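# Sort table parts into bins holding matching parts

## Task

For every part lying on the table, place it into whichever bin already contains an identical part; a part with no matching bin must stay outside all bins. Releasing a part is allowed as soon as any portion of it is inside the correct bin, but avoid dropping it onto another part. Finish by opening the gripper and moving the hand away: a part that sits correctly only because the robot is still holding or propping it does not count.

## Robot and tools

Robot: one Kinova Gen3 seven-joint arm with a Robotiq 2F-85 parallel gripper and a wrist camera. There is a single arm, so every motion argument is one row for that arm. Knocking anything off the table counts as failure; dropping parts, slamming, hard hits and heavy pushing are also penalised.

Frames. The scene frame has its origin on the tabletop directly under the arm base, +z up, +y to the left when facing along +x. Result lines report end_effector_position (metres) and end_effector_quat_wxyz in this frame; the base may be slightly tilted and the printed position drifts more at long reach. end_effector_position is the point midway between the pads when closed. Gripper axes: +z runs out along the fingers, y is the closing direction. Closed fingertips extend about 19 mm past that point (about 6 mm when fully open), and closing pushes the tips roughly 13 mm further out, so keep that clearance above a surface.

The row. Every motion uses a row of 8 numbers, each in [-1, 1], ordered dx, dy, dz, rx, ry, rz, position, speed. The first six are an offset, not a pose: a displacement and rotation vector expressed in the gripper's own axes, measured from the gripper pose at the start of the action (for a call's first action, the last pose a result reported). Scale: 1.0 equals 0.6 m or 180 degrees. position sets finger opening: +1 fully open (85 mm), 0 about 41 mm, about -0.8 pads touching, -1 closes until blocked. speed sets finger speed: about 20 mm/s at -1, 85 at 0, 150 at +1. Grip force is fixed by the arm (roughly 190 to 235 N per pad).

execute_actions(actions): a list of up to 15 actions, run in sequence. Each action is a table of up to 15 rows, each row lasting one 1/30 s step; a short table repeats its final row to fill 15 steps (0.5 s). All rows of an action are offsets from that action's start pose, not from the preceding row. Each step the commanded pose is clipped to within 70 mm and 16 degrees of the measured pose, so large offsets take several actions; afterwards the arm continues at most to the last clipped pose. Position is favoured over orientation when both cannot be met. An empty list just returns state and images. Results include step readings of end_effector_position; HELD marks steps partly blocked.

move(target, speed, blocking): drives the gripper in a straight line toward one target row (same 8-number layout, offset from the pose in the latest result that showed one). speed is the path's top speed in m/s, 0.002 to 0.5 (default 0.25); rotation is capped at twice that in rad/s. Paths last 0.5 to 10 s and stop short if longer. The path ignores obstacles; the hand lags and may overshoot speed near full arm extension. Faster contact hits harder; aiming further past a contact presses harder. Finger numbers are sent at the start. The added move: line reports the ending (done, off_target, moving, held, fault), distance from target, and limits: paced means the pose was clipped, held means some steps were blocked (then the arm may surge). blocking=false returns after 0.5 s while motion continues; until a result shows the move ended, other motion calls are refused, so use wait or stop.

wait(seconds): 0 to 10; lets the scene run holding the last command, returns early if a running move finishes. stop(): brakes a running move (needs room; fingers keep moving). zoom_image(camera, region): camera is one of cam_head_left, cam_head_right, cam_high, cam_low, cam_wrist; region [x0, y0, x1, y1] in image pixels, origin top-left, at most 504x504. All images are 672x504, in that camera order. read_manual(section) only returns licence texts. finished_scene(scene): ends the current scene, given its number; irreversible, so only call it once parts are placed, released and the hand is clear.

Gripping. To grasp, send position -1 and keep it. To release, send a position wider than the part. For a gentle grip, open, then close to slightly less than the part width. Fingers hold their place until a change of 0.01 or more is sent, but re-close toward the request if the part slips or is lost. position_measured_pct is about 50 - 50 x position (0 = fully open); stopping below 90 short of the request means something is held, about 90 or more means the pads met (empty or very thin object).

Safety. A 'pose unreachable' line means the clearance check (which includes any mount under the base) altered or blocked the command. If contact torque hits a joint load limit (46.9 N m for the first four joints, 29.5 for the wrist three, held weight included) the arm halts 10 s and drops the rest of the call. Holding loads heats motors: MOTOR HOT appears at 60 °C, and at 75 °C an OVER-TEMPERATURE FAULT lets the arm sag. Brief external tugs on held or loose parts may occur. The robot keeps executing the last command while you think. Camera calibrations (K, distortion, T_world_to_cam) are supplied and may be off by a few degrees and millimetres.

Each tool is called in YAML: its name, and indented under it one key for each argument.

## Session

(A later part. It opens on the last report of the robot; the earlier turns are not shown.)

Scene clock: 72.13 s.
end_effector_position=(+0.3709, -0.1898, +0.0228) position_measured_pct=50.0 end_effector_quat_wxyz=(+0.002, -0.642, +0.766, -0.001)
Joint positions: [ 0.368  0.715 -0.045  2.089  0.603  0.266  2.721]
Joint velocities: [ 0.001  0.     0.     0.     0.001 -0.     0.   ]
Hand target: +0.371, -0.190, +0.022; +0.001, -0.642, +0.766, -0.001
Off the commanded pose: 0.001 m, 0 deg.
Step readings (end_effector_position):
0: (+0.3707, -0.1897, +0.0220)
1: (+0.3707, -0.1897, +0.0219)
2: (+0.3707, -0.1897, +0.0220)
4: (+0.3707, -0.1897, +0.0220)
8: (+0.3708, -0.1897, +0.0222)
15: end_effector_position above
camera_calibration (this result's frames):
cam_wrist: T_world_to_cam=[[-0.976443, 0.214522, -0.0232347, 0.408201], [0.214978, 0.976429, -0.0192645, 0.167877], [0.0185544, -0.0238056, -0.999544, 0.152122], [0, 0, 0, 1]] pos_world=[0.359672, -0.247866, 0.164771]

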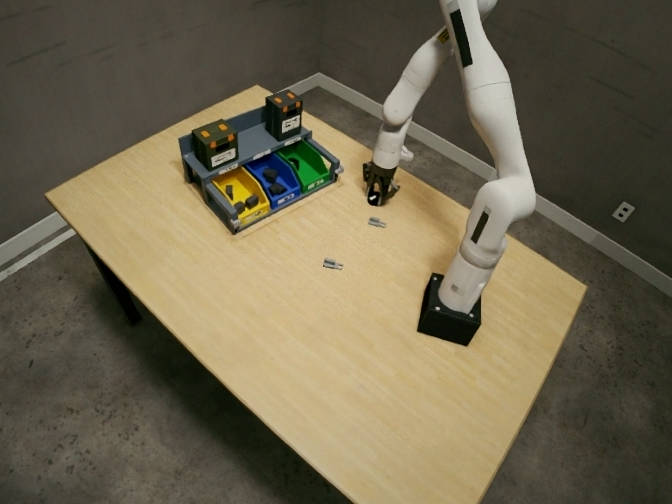

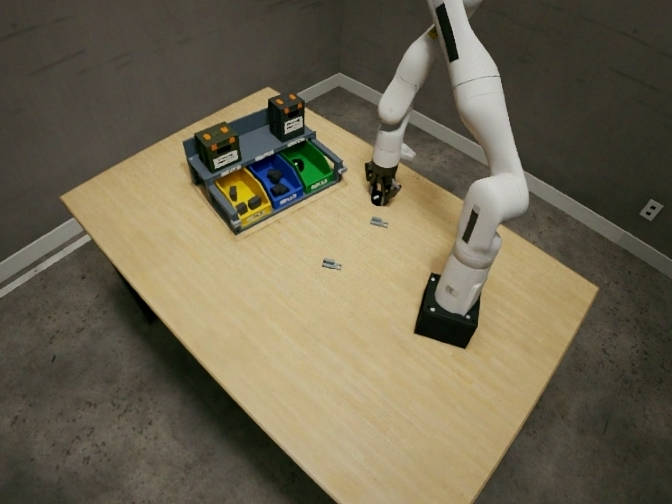

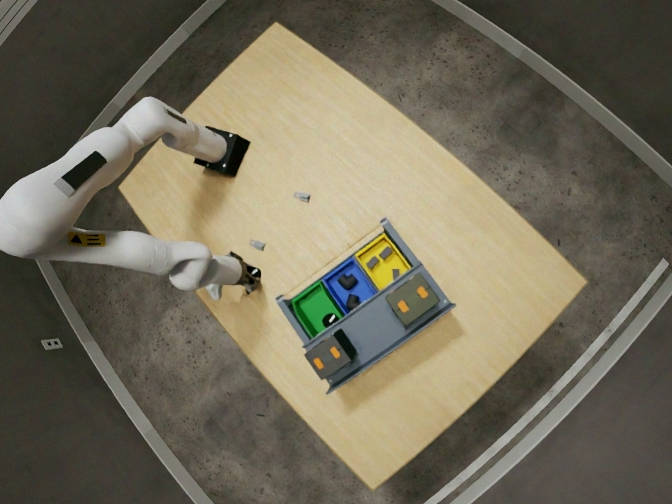

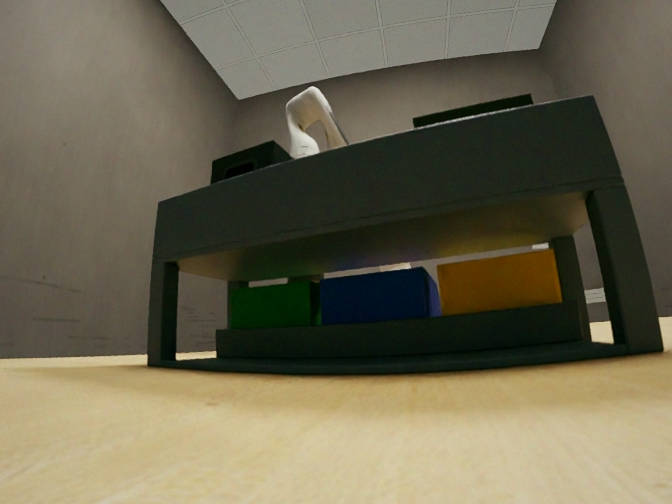

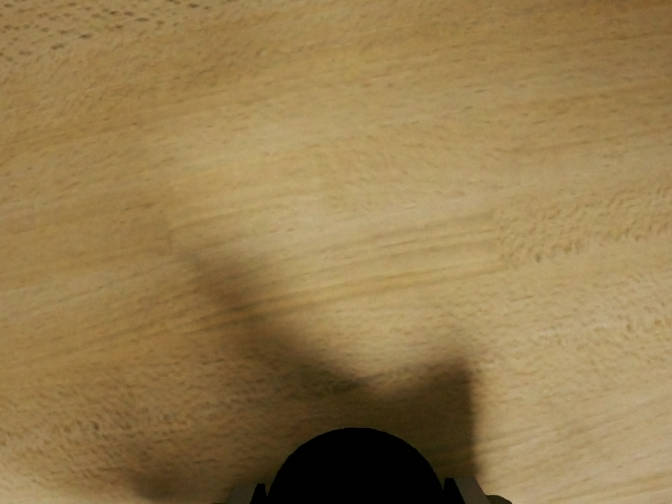

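move:
  target: [-0.028,-0.044,-0.145,0,0,0,-1,0]
  speed: 0.25

move:
  target: [-0.154,-0.274,-0.033,0.042,0,0,-1,0]
  speed: 0.3

Scene clock: 74.23 s.
end_effector_position=(+0.3993, -0.1773, +0.1101) position_measured_pct=50.0 end_effector_quat_wxyz=(+0.002, -0.643, +0.766, -0.001)
Joint positions: [ 0.405  0.532 -0.205  1.997  0.449  0.563  2.821]
Joint velocities: [ 0.001 -0.002 -0.001 -0.002 -0.002  0.003  0.002]
Hand target: +0.399, -0.177, +0.110; +0.002, -0.643, +0.766, -0.001
Off the commanded pose: 0.001 m, 0 deg.
move: done
camera_calibration (this result's frames):
cam_wrist: T_world_to_cam=[[-0.976554, 0.214064, -0.0227804, 0.435172], [0.214489, 0.976557, -0.01819, 0.151322], [0.0183525, -0.0226496, -0.999575, 0.239428], [0, 0, 0, 1]] pos_world=[0.388117, -0.235507, 0.251992]

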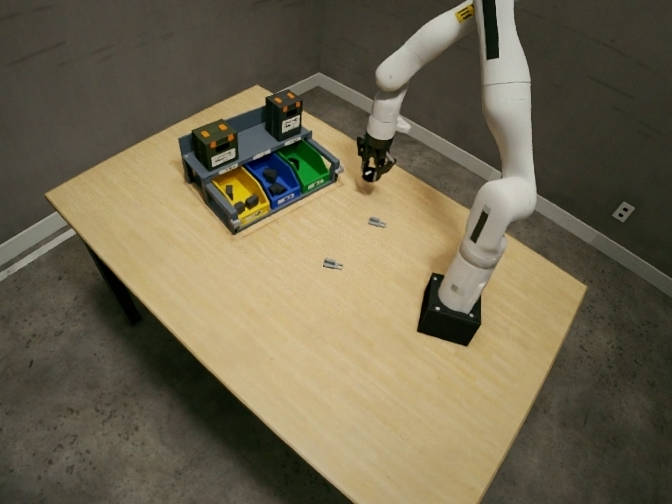

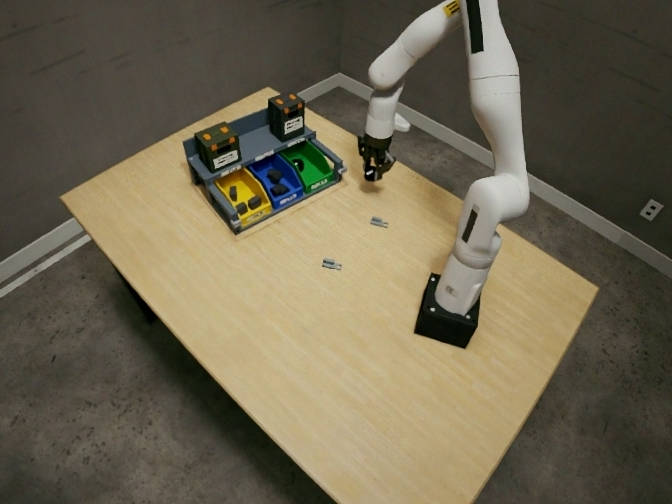

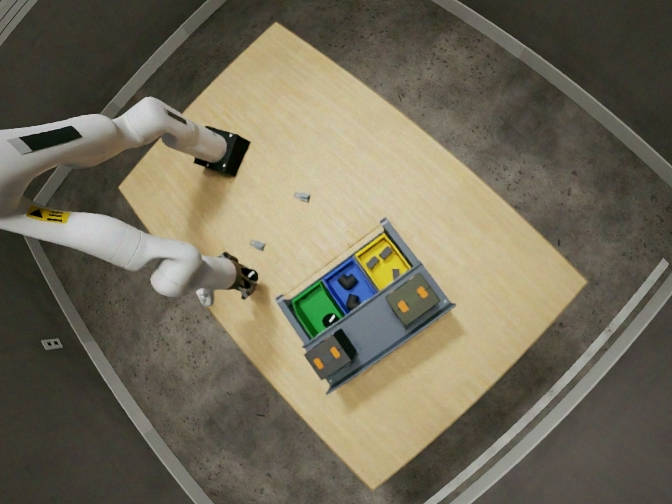

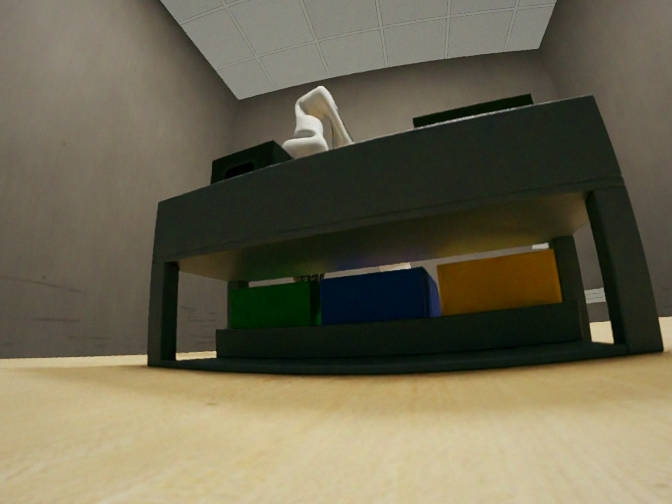

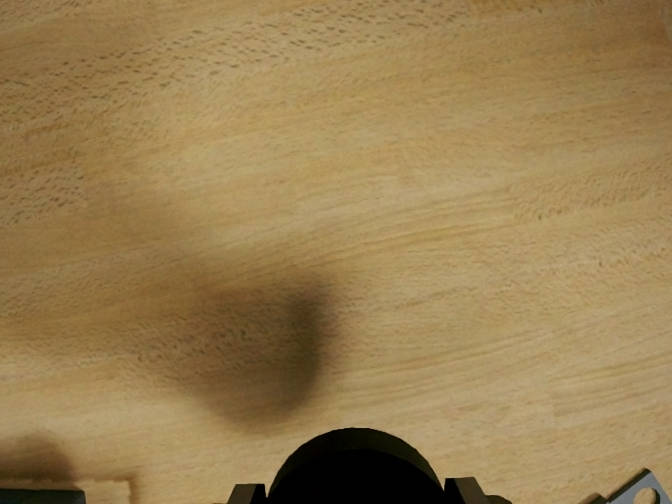

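Scene clock: 75.47 s.
end_effector_position=(+0.5768, -0.1145, +0.1310) position_measured_pct=50.0 end_effector_quat_wxyz=(+0.044, -0.641, +0.765, -0.051)
Joint positions: [ 0.179  0.701 -0.207  1.562  0.456  0.73   2.686]
Joint velocities: [-0.005  0.006 -0.001 -0.004  0.001  0.003 -0.002]
Hand target: +0.577, -0.114, +0.131; +0.044, -0.641, +0.764, -0.051
Off the commanded pose: 0.001 m, 0 deg.
move: done
camera_calibration (this result's frames):
cam_wrist: T_world_to_cam=[[-0.964918, 0.212606, -0.154053, 0.605803], [0.217025, 0.976089, -0.0122588, 0.0500348], [0.147763, -0.0452619, -0.987987, 0.179791], [0, 0, 0, 1]] pos_world=[0.547125, -0.169498, 0.27157]

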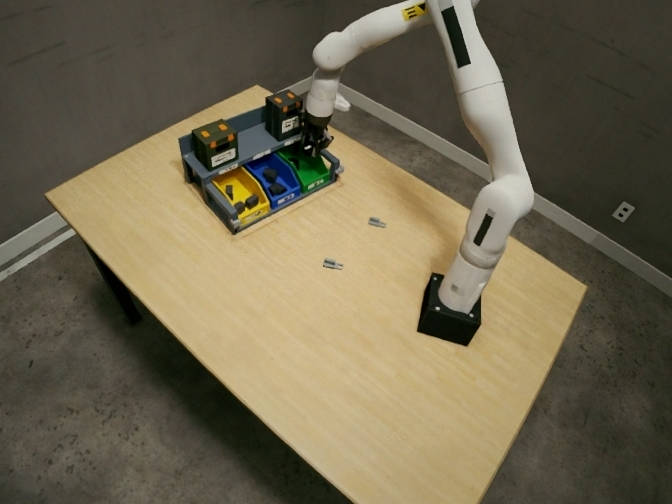

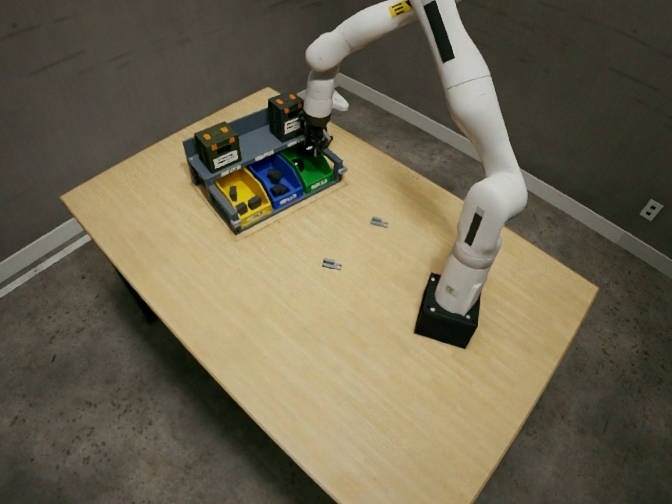

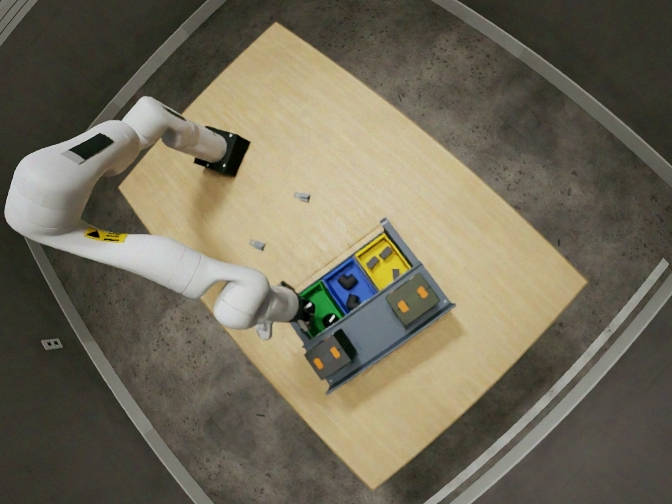

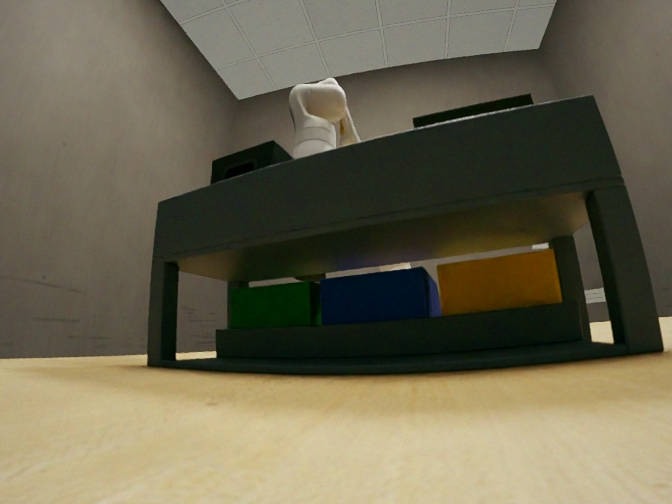

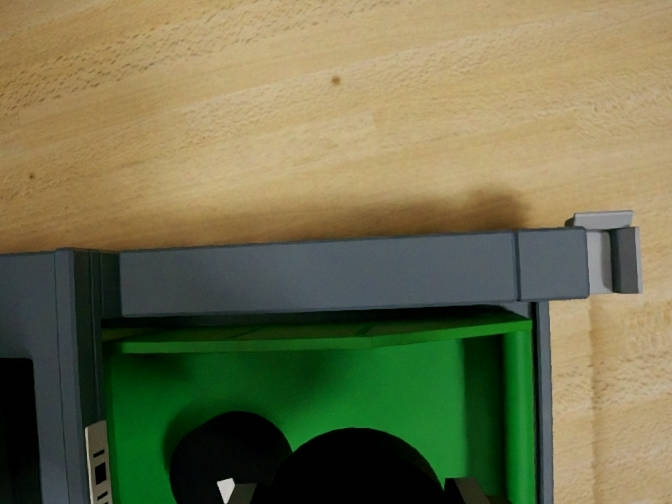

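move:
  target: [0.0133,0.0118,0.137,0,0,0,-1,0]
  speed: 0.15

Scene clock: 78.17 s.
end_effector_position=(+0.5797, -0.1232, +0.0487) position_measured_pct=50.0 end_effector_quat_wxyz=(+0.044, -0.641, +0.765, -0.052)
Joint positions: [ 0.184  0.848 -0.155  1.573  0.517  0.567  2.648]
Joint velocities: [-0.     0.005  0.001 -0.002  0.    -0.001  0.   ]
Hand target: +0.580, -0.123, +0.048; +0.044, -0.641, +0.765, -0.052
Off the commanded pose: 0.000 m, 0 deg.
move: done
camera_calibration (this result's frames):
cam_wrist: T_world_to_cam=[[-0.964758, 0.212993, -0.154517, 0.597789], [0.217487, 0.975982, -0.0125874, 0.0566727], [0.148125, -0.0457492, -0.98791, 0.0973902], [0, 0, 0, 1]] pos_world=[0.54997, -0.178181, 0.189295]

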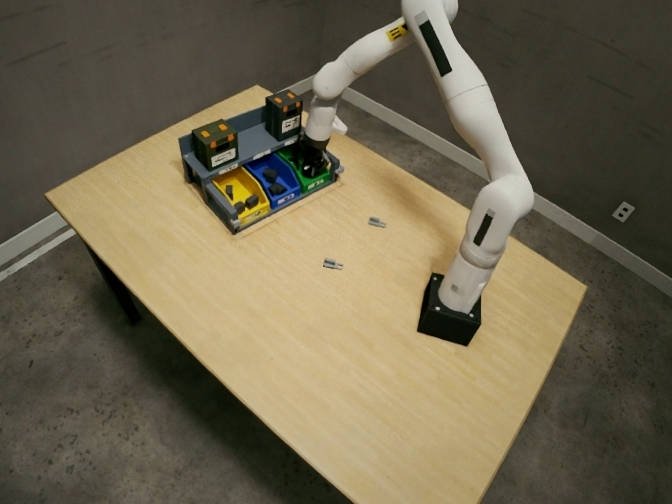

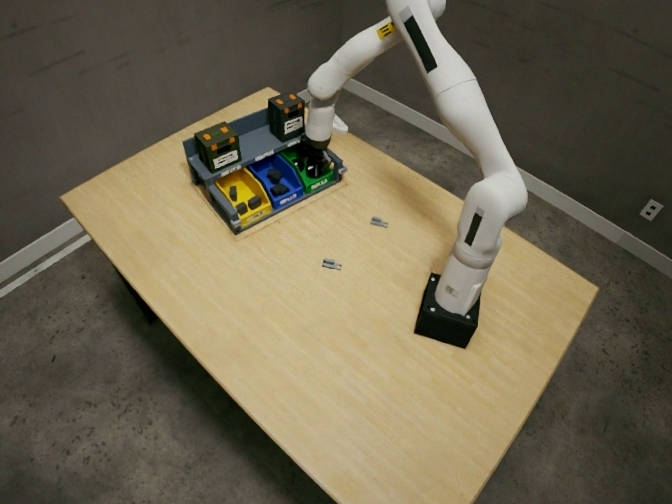

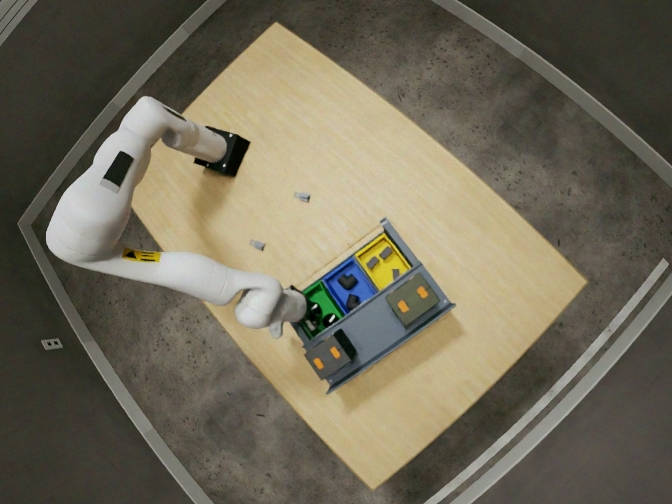

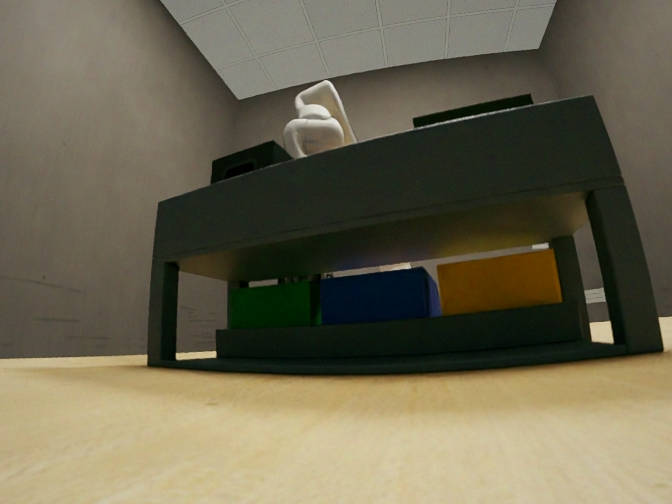

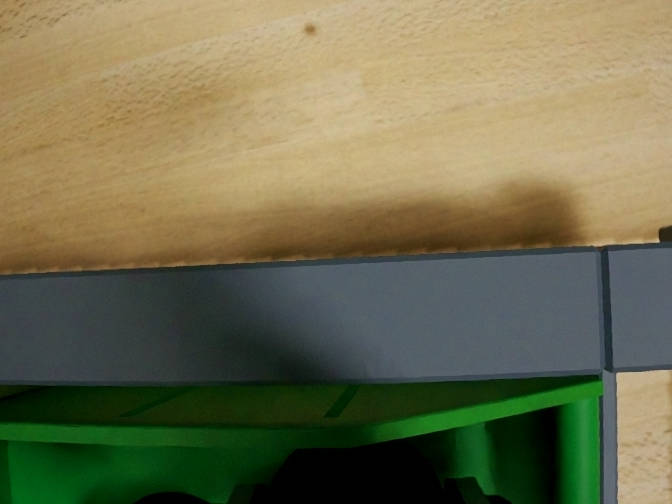

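execute_actions:
  actions:
    - [[0,0.001,0.004,0,0,0,-1,0],[0,0.001,0.007,0,0,0,-1,0],[0,0.001,0.007,0,0,0,-1,0],[0,0.001,0.007,0,0,0,-1,0],[0,0.001,0.007,0,0,0,0.2,0],[0,0.001,0.007,0,0,0,0.2,0],[0,0.001,0.007,0,0,0,0.2,0],[0,0.001,0.007,0,0,0,0.2,0],[0,0.001,0.007,0,0,0,0.2,0],[0,0.001,0.004,0,0,0,0.2,0],[0,0,-0.005,0,0,0,0.2,0],[0,0,-0.017,0,0,0,0.2,0],[0,0,-0.03,0,0,0,0.2,0],[0,0,-0.044,0,0,0,0.2,0],[0,0,-0.058,0,0,0,0.2,0]]

move:
  target: [0,0.15,-0.25,0,0,0,0.2,0]
  speed: 0.3

Scene clock: 79.80 s.
end_effector_position=(+0.5785, -0.1237, +0.0604) position_measured_pct=40.1 end_effector_quat_wxyz=(+0.045, -0.641, +0.765, -0.053)
Joint positions: [ 0.186  0.824 -0.161  1.579  0.51   0.584  2.653]
Joint velocities: [ 0.017 -0.32  -0.102  0.063 -0.104  0.258  0.084]
Hand target: +0.575, -0.122, +0.082; +0.045, -0.641, +0.764, -0.052
Off the commanded pose: 0.023 m, 0 deg.
Step readings (end_effector_position):
0: (+0.5796, -0.1232, +0.0485)
1: (+0.5796, -0.1231, +0.0482)
2: (+0.5796, -0.1230, +0.0474)
4: (+0.5796, -0.1231, +0.0457)
8: (+0.5797, -0.1233, +0.0448)
15: end_effector_position above
camera_calibration (this result's frames):
cam_wrist: T_world_to_cam=[[-0.964329, 0.213529, -0.156446, 0.598432], [0.218191, 0.975819, -0.0130518, 0.0571089], [0.149876, -0.0467212, -0.9876, 0.107911], [0, 0, 0, 1]] pos_world=[0.548451, -0.178469, 0.200941]

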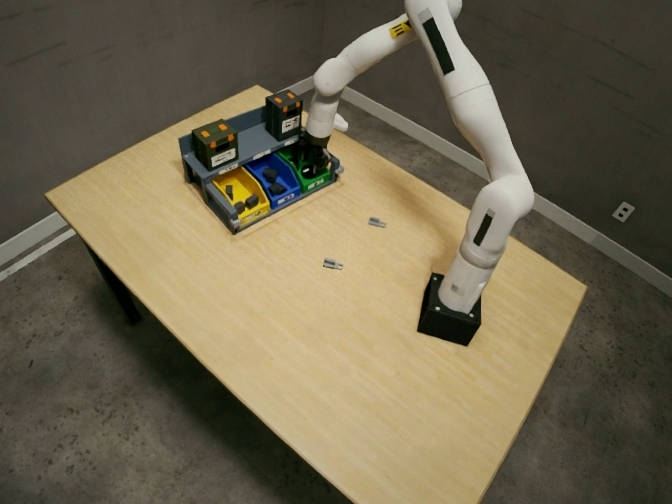

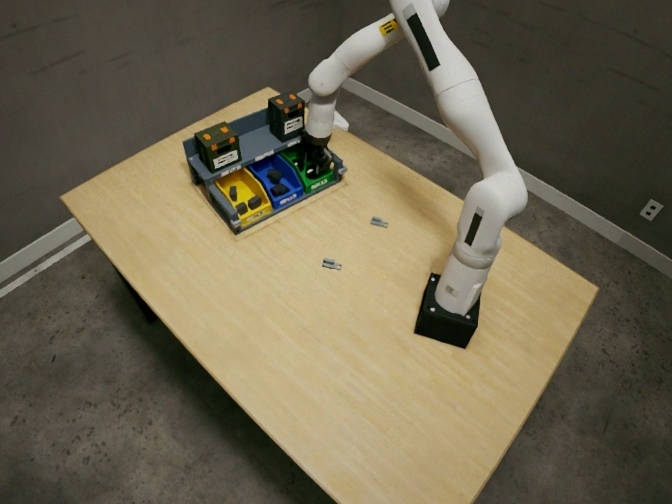

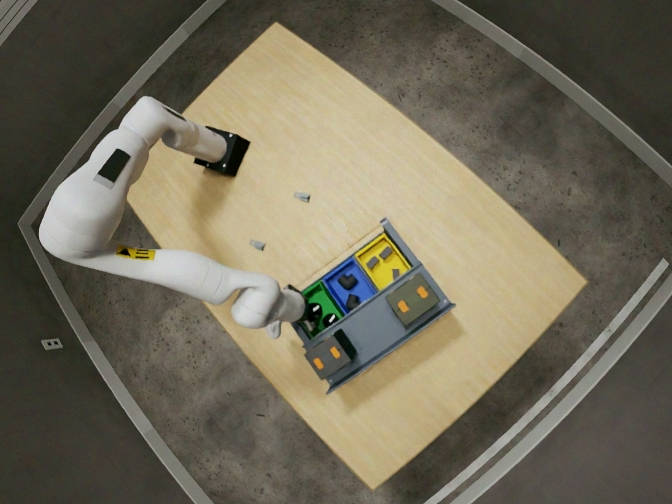

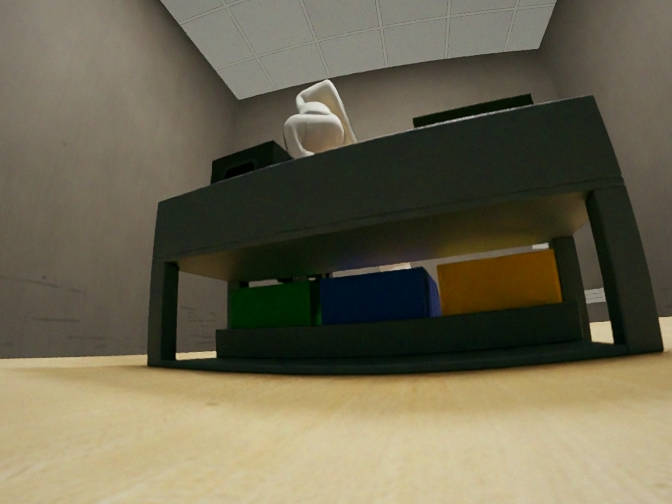

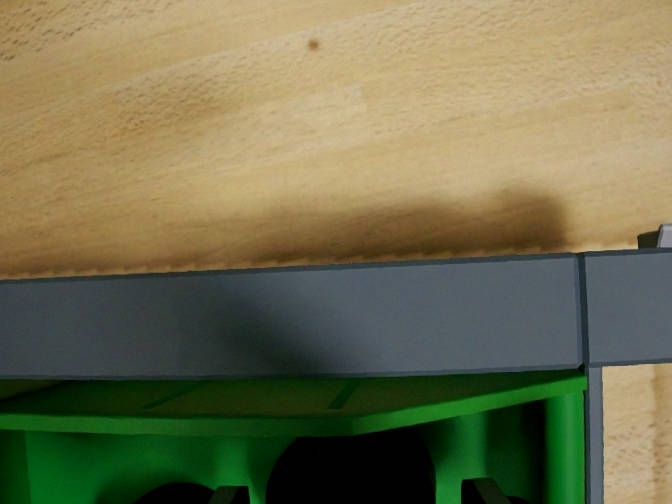

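Scene clock: 81.07 s.
end_effector_position=(+0.4701, -0.1044, +0.1964) position_measured_pct=40.1 end_effector_quat_wxyz=(+0.045, -0.641, +0.765, -0.052)
Joint positions: [ 0.187  0.408 -0.23   1.891  0.425  0.694  2.649]
Joint velocities: [ 0.003 -0.005 -0.     0.001  0.001  0.     0.   ]
Hand target: +0.470, -0.105, +0.197; +0.045, -0.641, +0.765, -0.053
Off the commanded pose: 0.000 m, 0 deg.
move: done
camera_calibration (this result's frames):
cam_wrist: T_world_to_cam=[[-0.964583, 0.212736, -0.155959, 0.51109], [0.217381, 0.975998, -0.0131545, 0.064196], [0.149418, -0.0465912, -0.987676, 0.259602], [0, 0, 0, 1]] pos_world=[0.440245, -0.159287, 0.336956]

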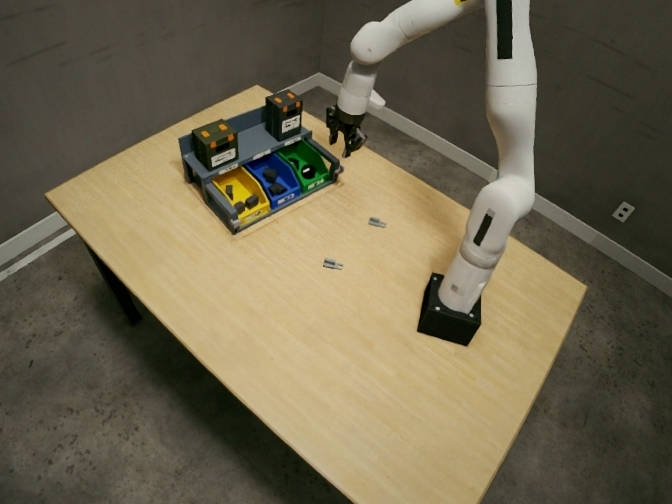

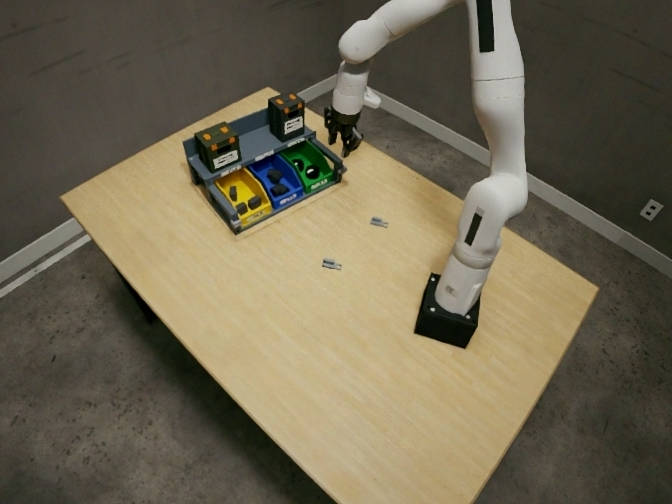

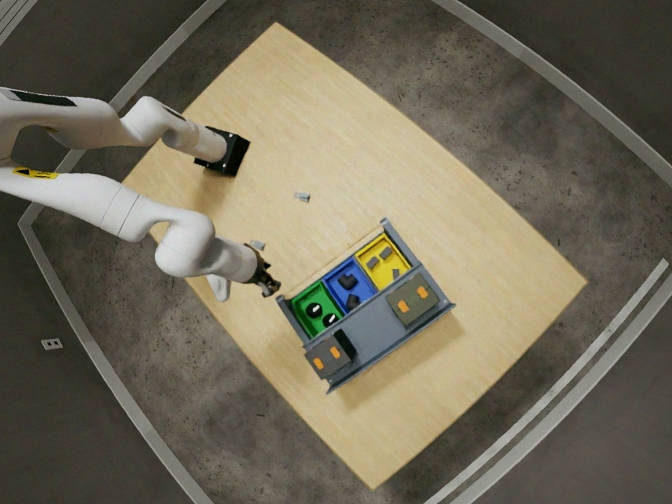

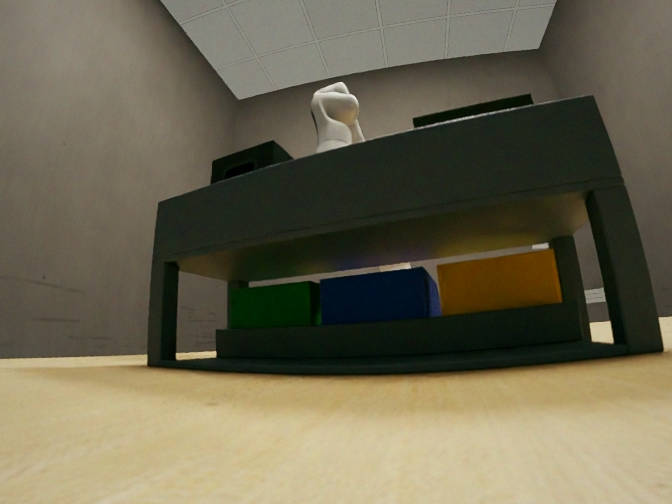

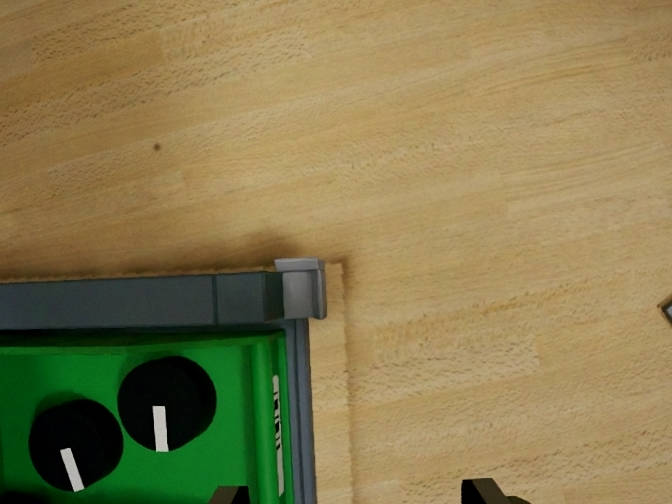

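finished_scene:
  scene: 1

The scene is finished: the task was done.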